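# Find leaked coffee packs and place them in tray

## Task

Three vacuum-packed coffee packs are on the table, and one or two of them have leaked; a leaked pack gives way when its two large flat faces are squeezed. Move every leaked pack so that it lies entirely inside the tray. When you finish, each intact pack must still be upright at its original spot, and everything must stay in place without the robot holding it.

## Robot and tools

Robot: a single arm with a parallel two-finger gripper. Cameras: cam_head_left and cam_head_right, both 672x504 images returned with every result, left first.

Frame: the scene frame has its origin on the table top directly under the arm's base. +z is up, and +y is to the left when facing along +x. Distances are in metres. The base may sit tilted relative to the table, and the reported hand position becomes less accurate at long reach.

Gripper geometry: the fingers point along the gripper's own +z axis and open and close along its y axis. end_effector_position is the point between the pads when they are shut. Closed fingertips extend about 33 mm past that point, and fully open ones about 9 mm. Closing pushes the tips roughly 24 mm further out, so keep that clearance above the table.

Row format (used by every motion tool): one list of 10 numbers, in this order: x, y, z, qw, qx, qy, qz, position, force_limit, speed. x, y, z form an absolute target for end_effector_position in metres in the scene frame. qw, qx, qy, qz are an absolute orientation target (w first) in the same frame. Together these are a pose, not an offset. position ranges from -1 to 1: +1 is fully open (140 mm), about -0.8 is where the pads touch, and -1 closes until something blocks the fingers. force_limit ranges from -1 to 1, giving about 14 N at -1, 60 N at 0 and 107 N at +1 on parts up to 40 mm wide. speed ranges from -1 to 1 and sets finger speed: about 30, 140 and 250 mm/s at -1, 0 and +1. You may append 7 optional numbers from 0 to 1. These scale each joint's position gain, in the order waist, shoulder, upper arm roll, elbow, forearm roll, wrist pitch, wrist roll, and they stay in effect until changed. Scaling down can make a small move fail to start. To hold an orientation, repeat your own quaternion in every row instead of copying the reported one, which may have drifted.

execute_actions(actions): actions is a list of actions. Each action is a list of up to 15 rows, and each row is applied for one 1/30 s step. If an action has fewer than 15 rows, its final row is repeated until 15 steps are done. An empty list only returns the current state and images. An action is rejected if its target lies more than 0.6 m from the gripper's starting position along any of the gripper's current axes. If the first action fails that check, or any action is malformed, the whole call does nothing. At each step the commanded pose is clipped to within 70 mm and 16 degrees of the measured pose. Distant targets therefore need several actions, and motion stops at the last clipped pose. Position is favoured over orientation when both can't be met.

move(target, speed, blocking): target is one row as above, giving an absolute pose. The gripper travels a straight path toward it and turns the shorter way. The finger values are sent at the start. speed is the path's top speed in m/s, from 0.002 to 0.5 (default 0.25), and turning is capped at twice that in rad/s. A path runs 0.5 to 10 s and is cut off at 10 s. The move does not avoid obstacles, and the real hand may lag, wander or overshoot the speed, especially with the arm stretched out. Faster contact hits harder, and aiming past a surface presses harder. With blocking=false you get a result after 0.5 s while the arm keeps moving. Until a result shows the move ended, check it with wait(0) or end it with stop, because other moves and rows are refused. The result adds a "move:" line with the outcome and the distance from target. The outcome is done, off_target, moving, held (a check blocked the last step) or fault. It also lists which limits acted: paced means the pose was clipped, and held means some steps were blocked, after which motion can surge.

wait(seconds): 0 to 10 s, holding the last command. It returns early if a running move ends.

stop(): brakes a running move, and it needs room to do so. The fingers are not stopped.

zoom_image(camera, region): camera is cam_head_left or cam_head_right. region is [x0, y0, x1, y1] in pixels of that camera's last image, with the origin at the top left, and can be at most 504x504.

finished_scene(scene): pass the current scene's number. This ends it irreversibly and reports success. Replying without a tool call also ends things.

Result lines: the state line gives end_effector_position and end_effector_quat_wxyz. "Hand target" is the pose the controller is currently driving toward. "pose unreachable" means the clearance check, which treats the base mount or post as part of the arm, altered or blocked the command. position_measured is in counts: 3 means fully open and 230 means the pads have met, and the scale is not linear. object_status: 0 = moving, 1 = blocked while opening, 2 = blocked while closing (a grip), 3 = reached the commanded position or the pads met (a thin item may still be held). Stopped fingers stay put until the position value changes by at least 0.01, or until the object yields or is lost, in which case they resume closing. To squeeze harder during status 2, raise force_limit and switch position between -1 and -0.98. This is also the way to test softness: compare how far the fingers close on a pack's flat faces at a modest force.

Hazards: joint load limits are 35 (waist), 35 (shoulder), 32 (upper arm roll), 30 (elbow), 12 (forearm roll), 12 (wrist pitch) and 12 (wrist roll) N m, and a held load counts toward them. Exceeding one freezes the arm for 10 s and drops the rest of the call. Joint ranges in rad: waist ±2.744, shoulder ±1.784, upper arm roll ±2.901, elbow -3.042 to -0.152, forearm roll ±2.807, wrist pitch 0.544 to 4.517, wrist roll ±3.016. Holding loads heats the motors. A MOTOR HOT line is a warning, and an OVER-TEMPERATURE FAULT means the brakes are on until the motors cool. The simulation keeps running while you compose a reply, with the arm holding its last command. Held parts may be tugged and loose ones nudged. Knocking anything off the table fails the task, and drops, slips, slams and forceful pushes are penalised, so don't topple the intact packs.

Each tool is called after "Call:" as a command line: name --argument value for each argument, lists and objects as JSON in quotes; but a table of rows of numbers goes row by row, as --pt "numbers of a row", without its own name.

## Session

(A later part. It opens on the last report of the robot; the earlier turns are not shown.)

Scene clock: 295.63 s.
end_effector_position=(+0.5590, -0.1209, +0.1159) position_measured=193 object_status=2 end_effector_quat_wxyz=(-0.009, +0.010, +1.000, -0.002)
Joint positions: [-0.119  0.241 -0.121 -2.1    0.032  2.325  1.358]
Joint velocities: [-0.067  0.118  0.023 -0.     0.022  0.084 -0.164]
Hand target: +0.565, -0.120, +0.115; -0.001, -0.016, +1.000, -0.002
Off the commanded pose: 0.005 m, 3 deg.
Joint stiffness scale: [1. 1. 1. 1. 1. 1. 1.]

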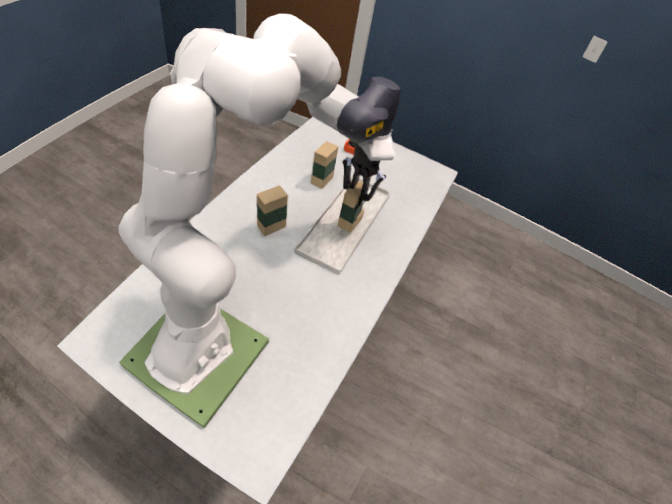

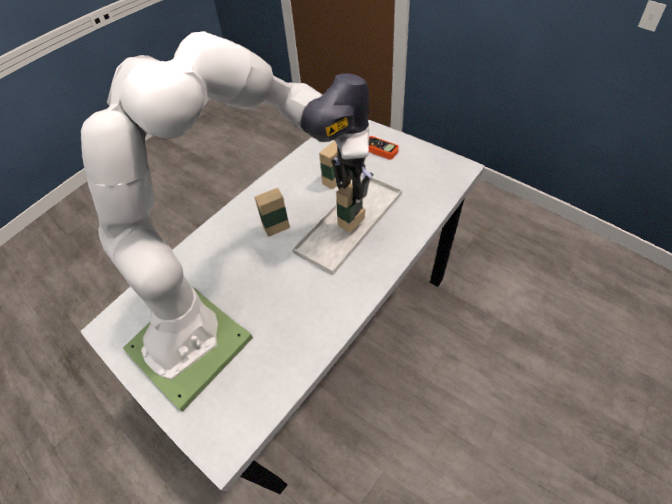

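Call:
move --target '[0.564, -0.12, 0.093, 0, -0.017, 1, 0, -0.98, 0.3, -0.6]' --speed 0.05

Call:
zoom_image --camera "cam_head_left" --region '[290, 150, 410, 280]'

Call:
zoom_image --camera "cam_head_right" --region '[290, 150, 410, 280]'

Scene clock: 302.13 s.
end_effector_position=(+0.5620, -0.1202, +0.0923) position_measured=193 object_status=2 end_effector_quat_wxyz=(-0.003, -0.014, +1.000, -0.000)
Joint positions: [-0.124  0.281 -0.115 -2.115  0.048  2.389  1.299]
Joint velocities: [-0.     0.    -0.001 -0.001  0.004  0.012 -0.008]
Hand target: +0.564, -0.120, +0.093; +0.000, -0.017, +1.000, +0.000
Off the commanded pose: 0.002 m, 1 deg.
Joint stiffness scale: [1. 1. 1. 1. 1. 1. 1.]
move: done

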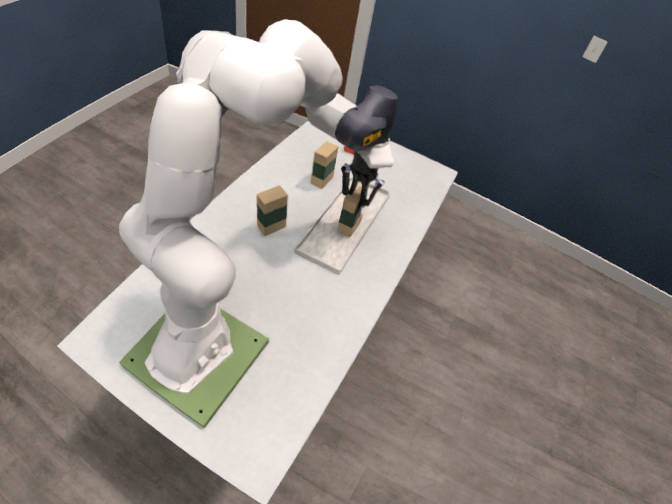

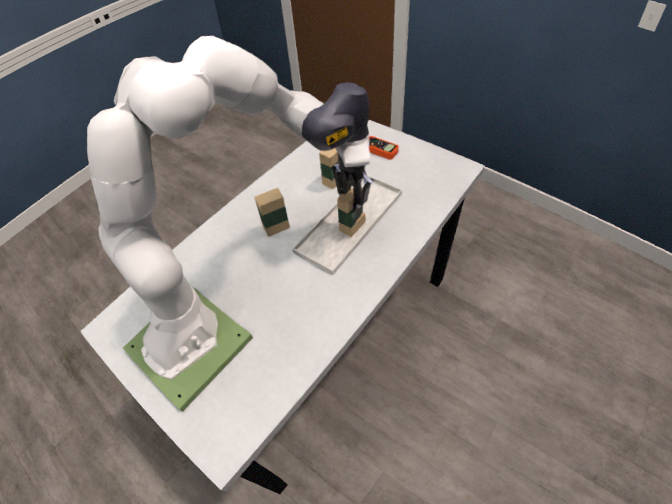

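Region (290, 150, 410, 280) of cam_head_left's 672x504 image, scaled by 3.877, with more detail than that image has; it fills the left 465 columns of this view, and the rest is white.

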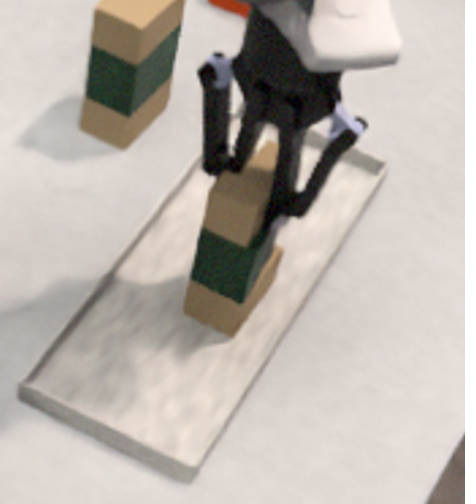

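Region (290, 150, 410, 280) of cam_head_right's 672x504 image, scaled by 3.877, with more detail than that image has; it fills the left 465 columns of this view, and the rest is white.

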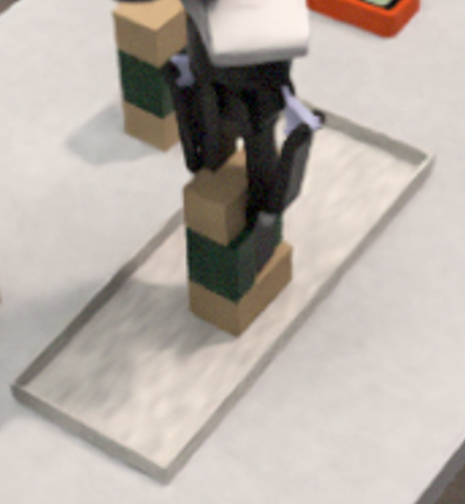

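Call:
execute_actions --actions '[[[0.564,-0.12,0.092,0,-0.017,1,0,-0.98,0.3,-0.6],[0.564,-0.12,0.0915,0,-0.017,1,0,-0.98,0.3,-0.6],[0.564,-0.12,0.091,0,-0.017,1,0,-0.98,0.3,-0.6],[0.564,-0.12,0.0905,0,-0.017,1,0,-0.98,0.3,-0.6],[0.564,-0.12,0.090,0,-0.017,1,0,-0.98,0.3,-0.6],[0.564,-0.12,0.0895,0,-0.017,1,0,-0.98,0.3,-0.6],[0.564,-0.12,0.089,0,-0.017,1,0,-0.98,0.3,-0.6]]]'

Scene clock: 309.27 s.
end_effector_position=(+0.5631, -0.1205, +0.0896) position_measured=193 object_status=2 end_effector_quat_wxyz=(-0.002, -0.015, +1.000, -0.001)
Joint positions: [-0.124  0.287 -0.115 -2.116  0.049  2.399  1.297]
Joint velocities: [-0.001  0.001 -0.    -0.001  0.     0.004 -0.001]
Hand target: +0.564, -0.120, +0.089; -0.000, -0.017, +1.000, +0.000
Off the commanded pose: 0.001 m, 0 deg.
Joint stiffness scale: [1. 1. 1. 1. 1. 1. 1.]

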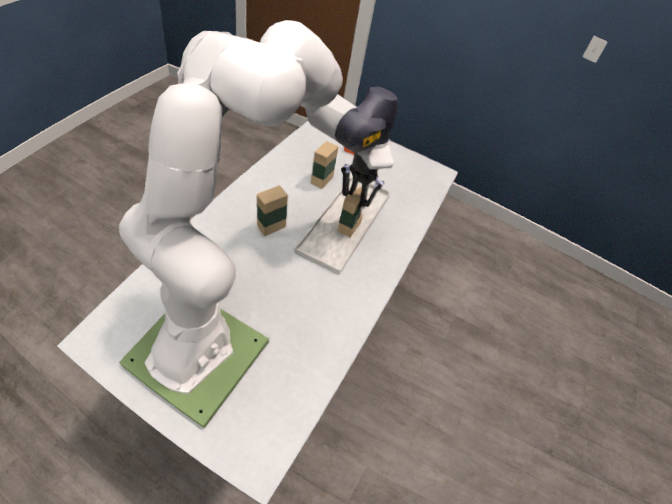

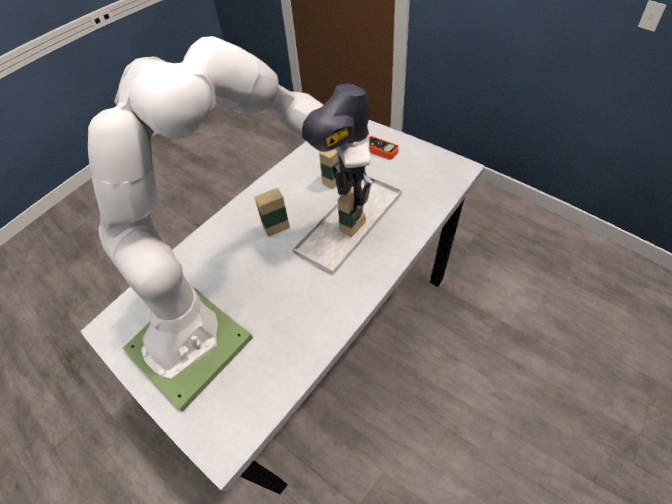

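Call:
execute_actions --actions '[[[0.564,-0.12,0.089,0,-0.017,1,0,0.4,-1,0.2]],[[0.564,-0.12,0.091,0,-0.017,1,0,0.4,-1,0.2],[0.564,-0.12,0.094,0,-0.017,1,0,0.4,-1,0.2],[0.564,-0.12,0.098,0,-0.017,1,0,0.4,-1,0.2],[0.564,-0.12,0.104,0,-0.017,1,0,0.4,-1,0.2],[0.564,-0.12,0.111,0,-0.017,1,0,0.4,-1,0.2],[0.564,-0.12,0.119,0,-0.017,1,0,0.4,-1,0.2],[0.564,-0.12,0.128,0,-0.017,1,0,0.4,-1,0.2],[0.564,-0.12,0.137,0,-0.017,1,0,0.4,-1,0.2],[0.564,-0.12,0.146,0,-0.017,1,0,0.4,-1,0.2],[0.564,-0.12,0.155,0,-0.017,1,0,0.4,-1,0.2],[0.564,-0.12,0.164,0,-0.017,1,0,0.4,-1,0.2],[0.564,-0.12,0.173,0,-0.017,1,0,0.4,-1,0.2],[0.564,-0.12,0.181,0,-0.017,1,0,0.4,-1,0.2],[0.564,-0.12,0.188,0,-0.017,1,0,0.4,-1,0.2],[0.564,-0.12,0.194,0,-0.017,1,0,0.4,-1,0.2]],[[0.566,-0.118,0.199,0,-0.014,1,0,0.4,-1,0.2],[0.569,-0.114,0.203,0,-0.01,1,0,0.4,-1,0.2],[0.574,-0.108,0.206,0,-0.006,1,0,0.4,-1,0.2],[0.580,-0.100,0.208,0,-0.002,1,0,0.4,-1,0.2],[0.587,-0.091,0.209,0,0.002,1,0,0.4,-1,0.2],[0.595,-0.081,0.21,0,0.006,1,0,0.4,-1,0.2],[0.604,-0.070,0.21,0,0.01,1,0,0.4,-1,0.2],[0.613,-0.059,0.21,0,0.014,1,0,0.4,-1,0.2],[0.622,-0.048,0.21,0,0.018,1,0,0.4,-1,0.2],[0.631,-0.037,0.21,0,0.022,1,0,0.4,-1,0.2],[0.640,-0.026,0.21,0,0.026,1,0,0.4,-1,0.2],[0.649,-0.015,0.21,0,0.031,1,0,0.4,-1,0.2],[0.658,-0.004,0.21,0,0.031,1,0,0.4,-1,0.2],[0.667,0.007,0.21,0,0.031,1,0,0.4,-1,0.2],[0.675,0.017,0.21,0,0.031,1,0,0.4,-1,0.2]],[[0.682,0.026,0.21,0,0.031,1,0,0.4,-1,0.2],[0.688,0.034,0.21,0,0.031,1,0,0.4,-1,0.2],[0.693,0.041,0.209,0,0.031,1,0,0.4,-1,0.2],[0.697,0.046,0.208,0,0.031,1,0,0.4,-1,0.2],[0.700,0.050,0.206,0,0.031,1,0,0.4,-1,0.2],[0.703,0.053,0.204,0,0.031,1,0,0.4,-1,0.2],[0.705,0.055,0.202,0,0.031,1,0,0.4,-1,0.2],[0.706,0.056,0.200,0,0.031,1,0,0.4,-1,0.2],[0.707,0.057,0.198,0,0.031,1,0,0.4,-1,0.2],[0.707,0.057,0.196,0,0.031,1,0,0.4,-1,0.2],[0.707,0.057,0.194,0,0.031,1,0,0.4,-1,0.2],[0.707,0.057,0.192,0,0.031,1,0,0.4,-1,0.2],[0.707,0.057,0.191,0,0.031,1,0,0.4,-1,0.2],[0.707,0.057,0.190,0,0.031,1,0,0.4,-1,0.2],[0.707,0.057,0.190,0,0.031,1,0,0.4,-1,0.2]]]'

Call:
zoom_image --camera "cam_head_left" --region '[260, 70, 400, 250]'

Call:
zoom_image --camera "cam_head_right" --region '[260, 70, 400, 250]'

Scene clock: 335.87 s.
end_effector_position=(+0.7087, +0.0593, +0.1921) position_measured=78 object_status=3 end_effector_quat_wxyz=(+0.007, +0.003, +1.000, +0.002)
Joint positions: [ 0.109  0.536 -0.069 -1.441  0.043  1.992  1.636]
Joint velocities: [ 0.011  0.09  -0.061  0.055  0.027 -0.074  0.148]
Hand target: +0.707, +0.057, +0.191; +0.001, +0.031, +1.000, +0.002
Off the commanded pose: 0.004 m, 3 deg.
Joint stiffness scale: [1. 1. 1. 1. 1. 1. 1.]

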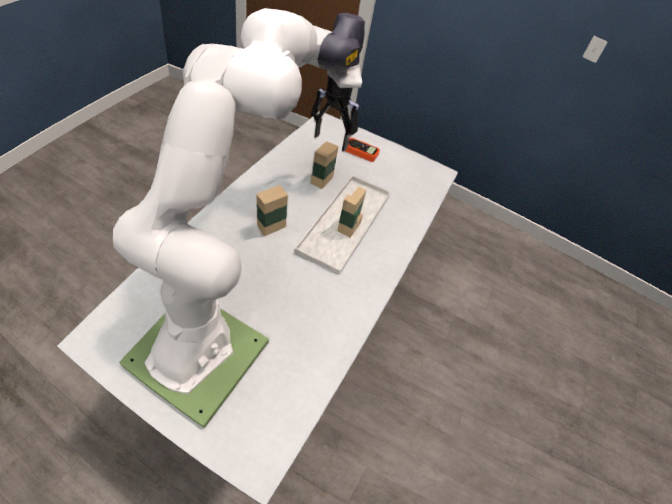

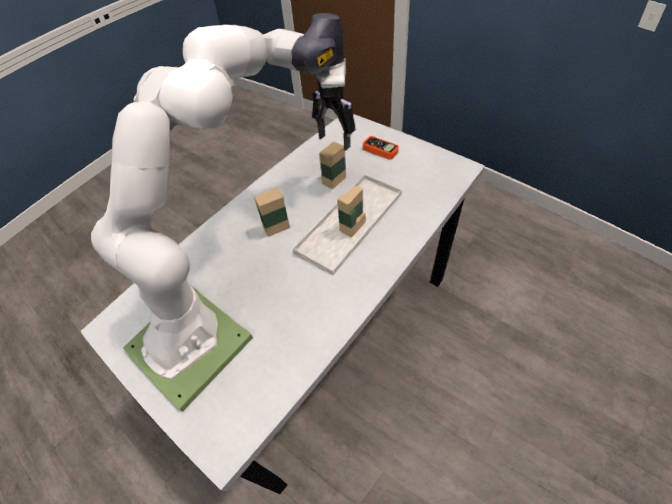

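Region (260, 70, 400, 250) of cam_head_left's 672x504 image, scaled by 2.800, with more detail than that image has.

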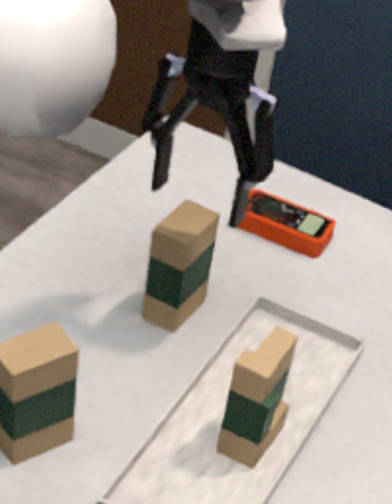

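Region (260, 70, 400, 250) of cam_head_right's 672x504 image, scaled by 2.800, with more detail than that image has.

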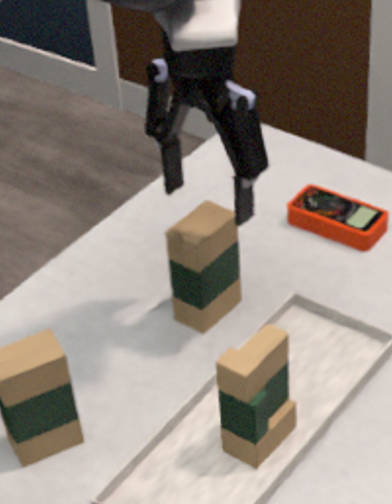

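Call:
move --target '[0.707, 0.063, 0.15, 0, 0.031, 1, 0, 0.4, -1, 0.2]' --speed 0.12

Call:
zoom_image --camera "cam_head_left" --region '[280, 90, 380, 205]'

Call:
zoom_image --camera "cam_head_right" --region '[280, 90, 380, 205]'

Scene clock: 344.50 s.
end_effector_position=(+0.7065, +0.0616, +0.1501) position_measured=78 object_status=3 end_effector_quat_wxyz=(-0.001, +0.027, +1.000, -0.001)
Joint positions: [ 0.118  0.583 -0.074 -1.472  0.047  2.052  1.686]
Joint velocities: [ 0.    -0.001  0.    -0.001 -0.     0.009  0.005]
Hand target: +0.707, +0.063, +0.150; -0.000, +0.031, +1.000, +0.000
Off the commanded pose: 0.002 m, 0 deg.
Joint stiffness scale: [1. 1. 1. 1. 1. 1. 1.]
move: done

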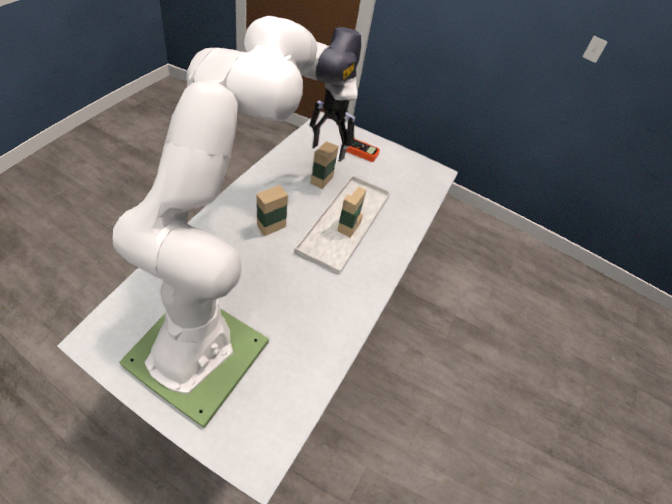

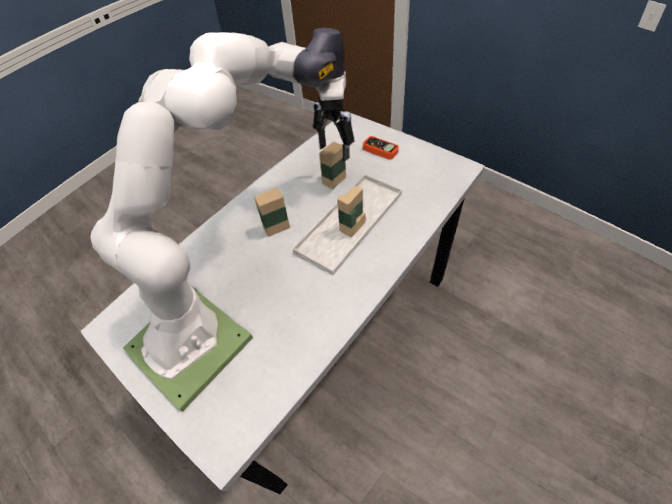

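Region (280, 90, 380, 205) of cam_head_left's 672x504 image, scaled by 4.383, with more detail than that image has; it fills the left 438 columns of this view, and the rest is white.

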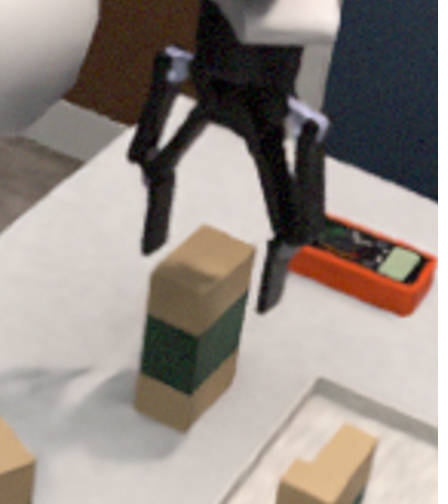

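Region (280, 90, 380, 205) of cam_head_right's 672x504 image, scaled by 4.383, with more detail than that image has; it fills the left 438 columns of this view, and the rest is white.

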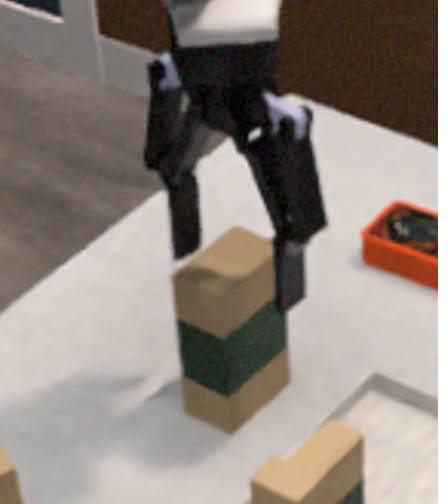

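Call:
move --target '[0.703, 0.070, 0.086, 0, 0.031, 1, 0, 0.4, -1, 0.2]' --speed 0.15

Call:
zoom_image --camera "cam_head_left" --region '[280, 90, 380, 205]'

Call:
zoom_image --camera "cam_head_right" --region '[280, 90, 380, 205]'

Scene clock: 362.03 s.
end_effector_position=(+0.7018, +0.0684, +0.0851) position_measured=78 object_status=3 end_effector_quat_wxyz=(-0.002, +0.028, +1.000, -0.001)
Joint positions: [ 0.129  0.648 -0.072 -1.537  0.054  2.181  1.692]
Joint velocities: [ 0.    -0.001 -0.001 -0.001  0.001  0.01   0.001]
Hand target: +0.703, +0.071, +0.086; -0.000, +0.030, +1.000, +0.001
Off the commanded pose: 0.002 m, 0 deg.
Joint stiffness scale: [1. 1. 1. 1. 1. 1. 1.]
move: done

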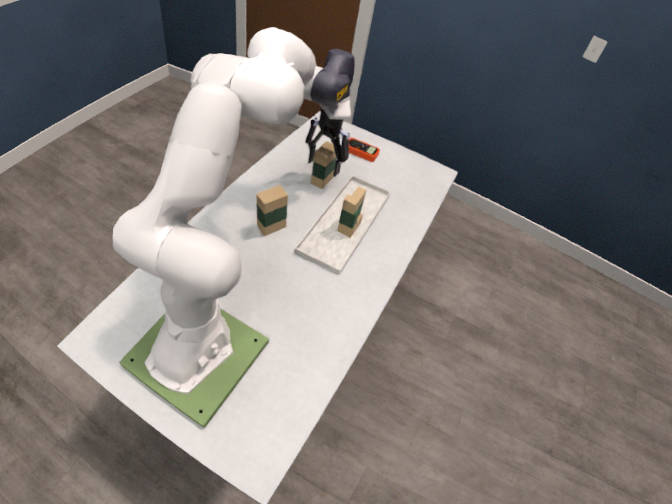

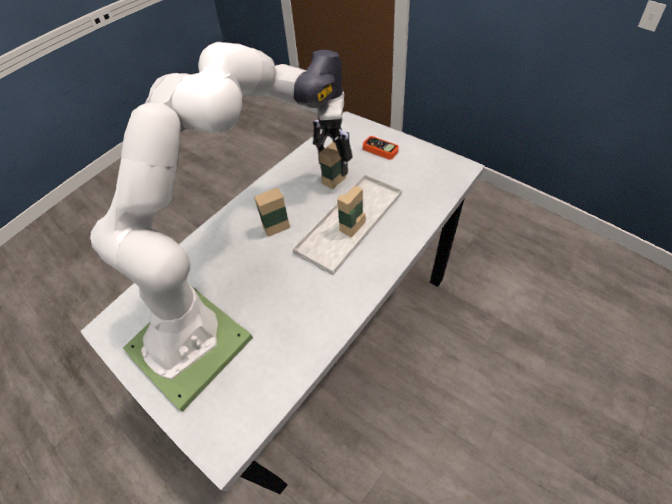

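Region (280, 90, 380, 205) of cam_head_left's 672x504 image, scaled by 4.383, with more detail than that image has; it fills the left 438 columns of this view, and the rest is white.

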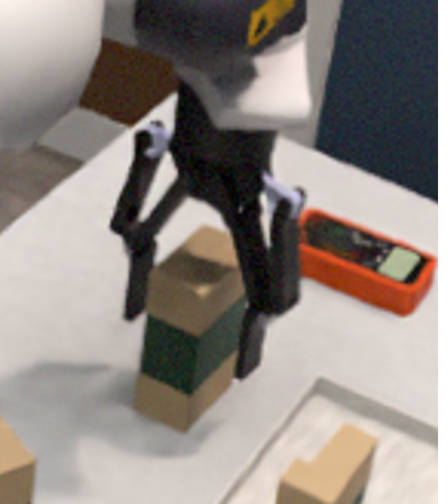

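Region (280, 90, 380, 205) of cam_head_right's 672x504 image, scaled by 4.383, with more detail than that image has; it fills the left 438 columns of this view, and the rest is white.

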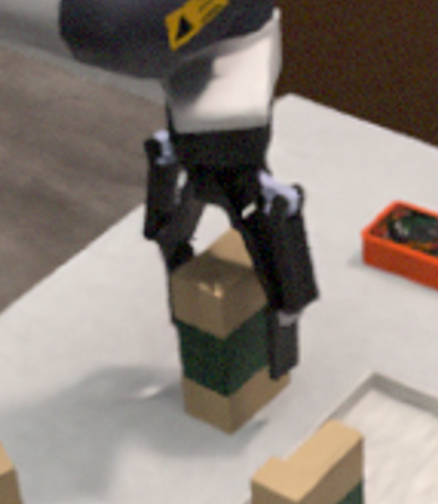

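Call:
execute_actions --actions '[[[0.703,0.070,0.086,0,0.031,1,0,-1,-1,-0.3]],[[0.703,0.070,0.086,0,0.031,1,0,-1,-1,-0.3]]]'

Scene clock: 365.90 s.
end_effector_position=(+0.7028, +0.0689, +0.0857) position_measured=151 object_status=2 end_effector_quat_wxyz=(-0.001, +0.028, +1.000, -0.001)
Joint positions: [ 0.13   0.648 -0.072 -1.537  0.054  2.184  1.694]
Joint velocities: [-0.001 -0.     0.001 -0.     0.    -0.001 -0.001]
Hand target: +0.703, +0.070, +0.086; -0.000, +0.031, +1.000, +0.000
Off the commanded pose: 0.001 m, 0 deg.
Joint stiffness scale: [1. 1. 1. 1. 1. 1. 1.]

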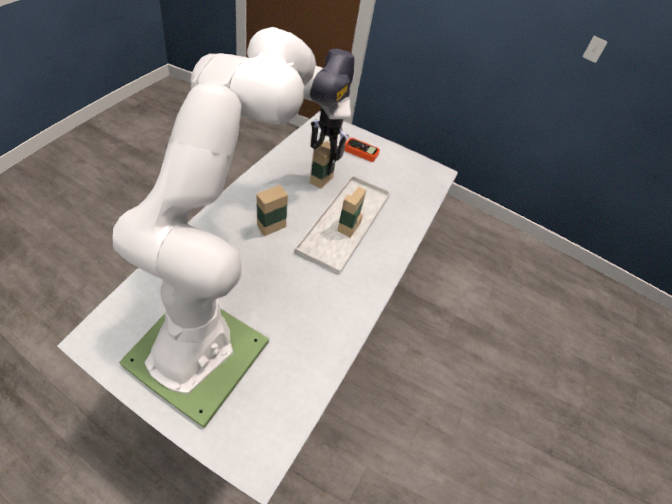

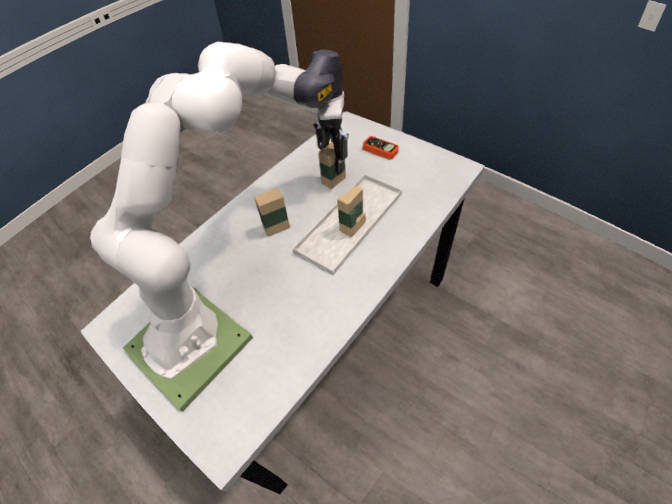

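Call:
execute_actions --actions '[[[0.703,0.070,0.086,0,0.031,1,0,-0.98,0.3,-0.6]],[[0.703,0.070,0.086,0,0.031,1,0,-0.98,0.3,-0.6]]]'

Call:
zoom_image --camera "cam_head_left" --region '[240, 110, 380, 250]'

Call:
zoom_image --camera "cam_head_right" --region '[240, 110, 380, 250]'

Scene clock: 376.57 s.
end_effector_position=(+0.7028, +0.0690, +0.0859) position_measured=159 object_status=2 end_effector_quat_wxyz=(-0.001, +0.028, +1.000, -0.001)
Joint positions: [ 0.13   0.647 -0.072 -1.538  0.054  2.184  1.694]
Joint velocities: [-0.001  0.001  0.     0.001  0.001  0.001 -0.   ]
Hand target: +0.703, +0.070, +0.086; -0.000, +0.031, +1.000, +0.000
Off the commanded pose: 0.001 m, 0 deg.
Joint stiffness scale: [1. 1. 1. 1. 1. 1. 1.]

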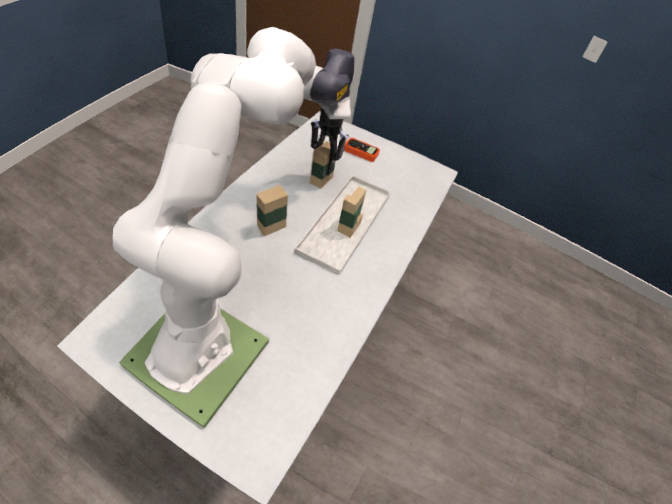

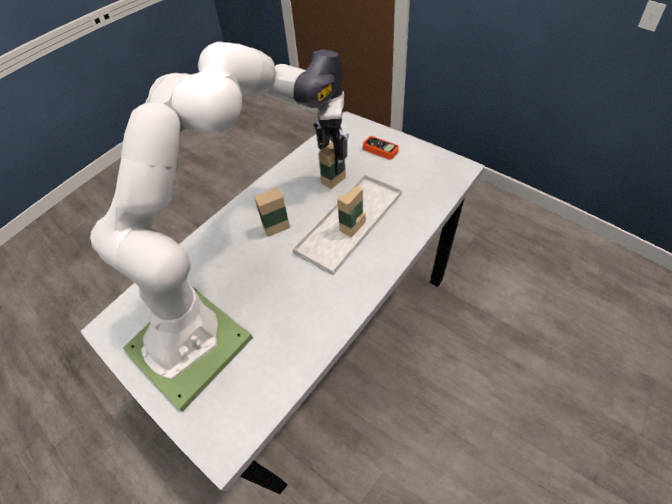

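Region (240, 110, 380, 250) of cam_head_left's 672x504 image, scaled by 3.600, with more detail than that image has.

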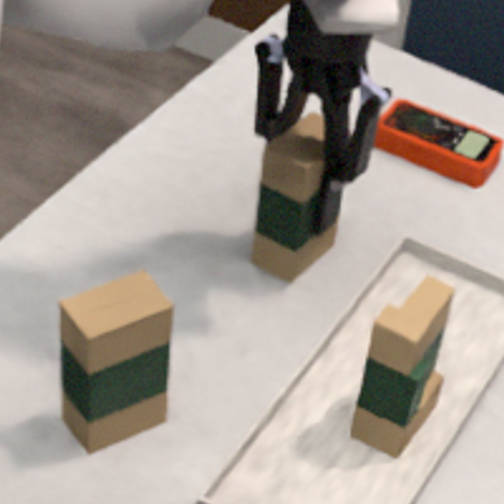

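Region (240, 110, 380, 250) of cam_head_right's 672x504 image, scaled by 3.600, with more detail than that image has.

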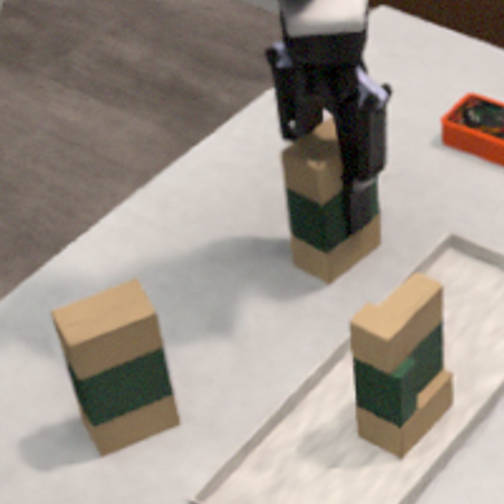

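Call:
zoom_image --camera "cam_head_left" --region '[190, 110, 350, 250]'

Call:
zoom_image --camera "cam_head_right" --region '[190, 110, 350, 250]'

Region (190, 110, 350, 250) of cam_head_left's 672x504 image, scaled by 3.150, with more detail than that image has; it fills the top 441 rows of this view, and the rest is white.

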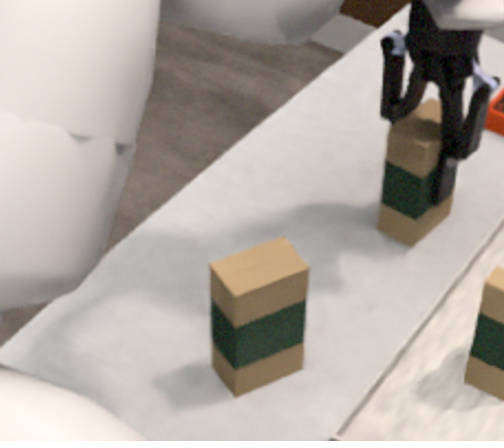

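Region (190, 110, 350, 250) of cam_head_right's 672x504 image, scaled by 3.150, with more detail than that image has; it fills the top 441 rows of this view, and the rest is white.

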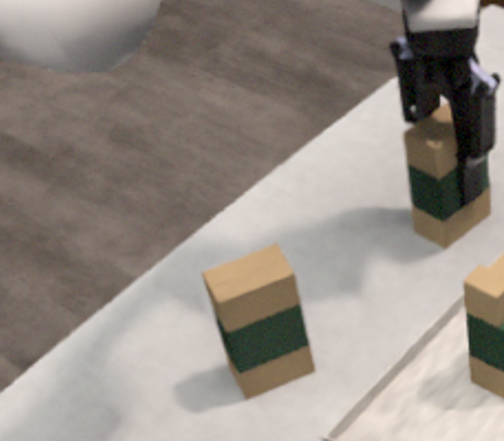

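Call:
execute_actions --actions '[[[0.703,0.070,0.086,0,0.031,1,0,0.4,-1,0.3],[0.703,0.070,0.086,0,0.031,1,0,0.4,-1,0.3],[0.703,0.070,0.086,0,0.031,1,0,0.4,-1,0.3],[0.703,0.070,0.086,0,0.031,1,0,0.4,-1,0.3],[0.703,0.070,0.086,0,0.031,1,0,0.4,-1,0.3],[0.703,0.070,0.086,0,0.031,1,0,0.4,-1,0.3],[0.703,0.070,0.086,0,0.031,1,0,0.4,-1,0.3],[0.703,0.070,0.086,0,0.031,1,0,0.4,-1,0.3],[0.703,0.070,0.088,0,0.031,1,0,0.4,-1,0.3],[0.703,0.070,0.091,0,0.031,1,0,0.4,-1,0.3],[0.703,0.070,0.095,0,0.031,1,0,0.4,-1,0.3],[0.703,0.070,0.100,0,0.031,1,0,0.4,-1,0.3],[0.703,0.070,0.106,0,0.031,1,0,0.4,-1,0.3],[0.703,0.070,0.113,0,0.031,1,0,0.4,-1,0.3],[0.703,0.070,0.120,0,0.031,1,0,0.4,-1,0.3]],[[0.703,0.070,0.128,0,0.031,1,0,0.4,-1,0.3],[0.703,0.070,0.136,0,0.031,1,0,0.4,-1,0.3],[0.703,0.070,0.144,0,0.031,1,0,0.4,-1,0.3],[0.703,0.070,0.152,0,0.031,1,0,0.4,-1,0.3],[0.703,0.070,0.160,0,0.031,1,0,0.4,-1,0.3],[0.703,0.070,0.167,0,0.031,1,0,0.4,-1,0.3],[0.703,0.070,0.174,0,0.031,1,0,0.4,-1,0.3],[0.703,0.070,0.180,0,0.031,1,0,0.4,-1,0.3],[0.703,0.070,0.185,0,0.031,1,0,0.4,-1,0.3],[0.703,0.070,0.189,0,0.031,1,0,0.4,-1,0.3],[0.703,0.070,0.192,0,0.031,1,0,0.4,-1,0.3],[0.703,0.070,0.194,0,0.031,1,0,0.4,-1,0.3],[0.703,0.070,0.195,0,0.031,1,0,0.4,-1,0.3]]]'

Call:
zoom_image --camera "cam_head_left" --region '[230, 90, 430, 290]'

Call:
zoom_image --camera "cam_head_right" --region '[230, 90, 430, 290]'

Scene clock: 407.20 s.
end_effector_position=(+0.7118, +0.0715, +0.1981) position_measured=78 object_status=3 end_effector_quat_wxyz=(+0.016, +0.028, +0.999, +0.003)
Joint positions: [ 0.131  0.528 -0.075 -1.444  0.046  2.004  1.7  ]
Joint velocities: [-0.    -0.02  -0.001  0.049 -0.006 -0.166  0.008]
Hand target: +0.703, +0.069, +0.195; +0.000, +0.032, +0.999, -0.001
Off the commanded pose: 0.009 m, 2 deg.
Joint stiffness scale: [1. 1. 1. 1. 1. 1. 1.]

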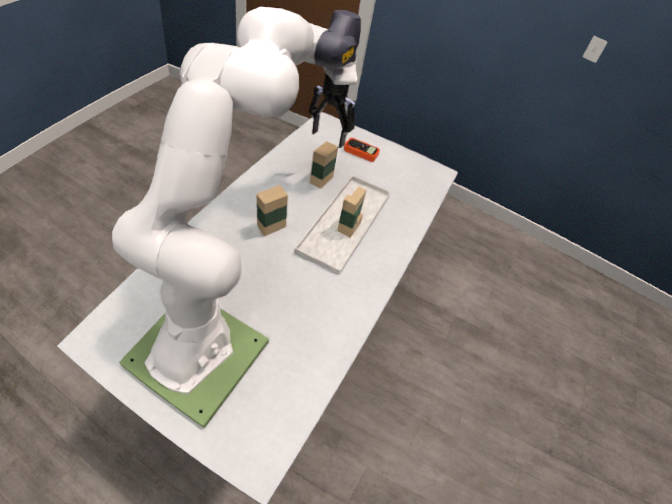

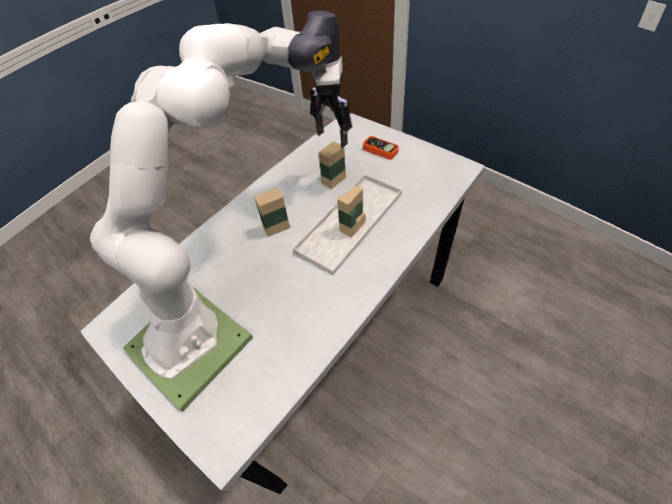

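Region (230, 90, 430, 290) of cam_head_left's 672x504 image, scaled by 2.520, with more detail than that image has.

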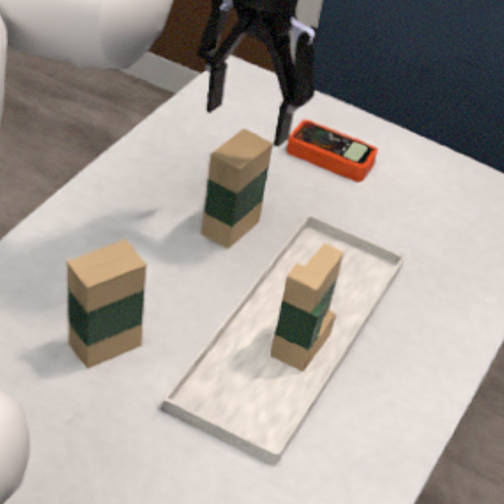

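Region (230, 90, 430, 290) of cam_head_right's 672x504 image, scaled by 2.520, with more detail than that image has.

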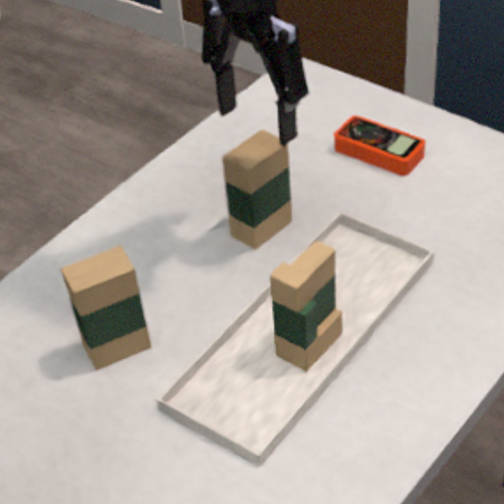

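Call:
finished_scene --scene 1

The scene is finished: the task was done.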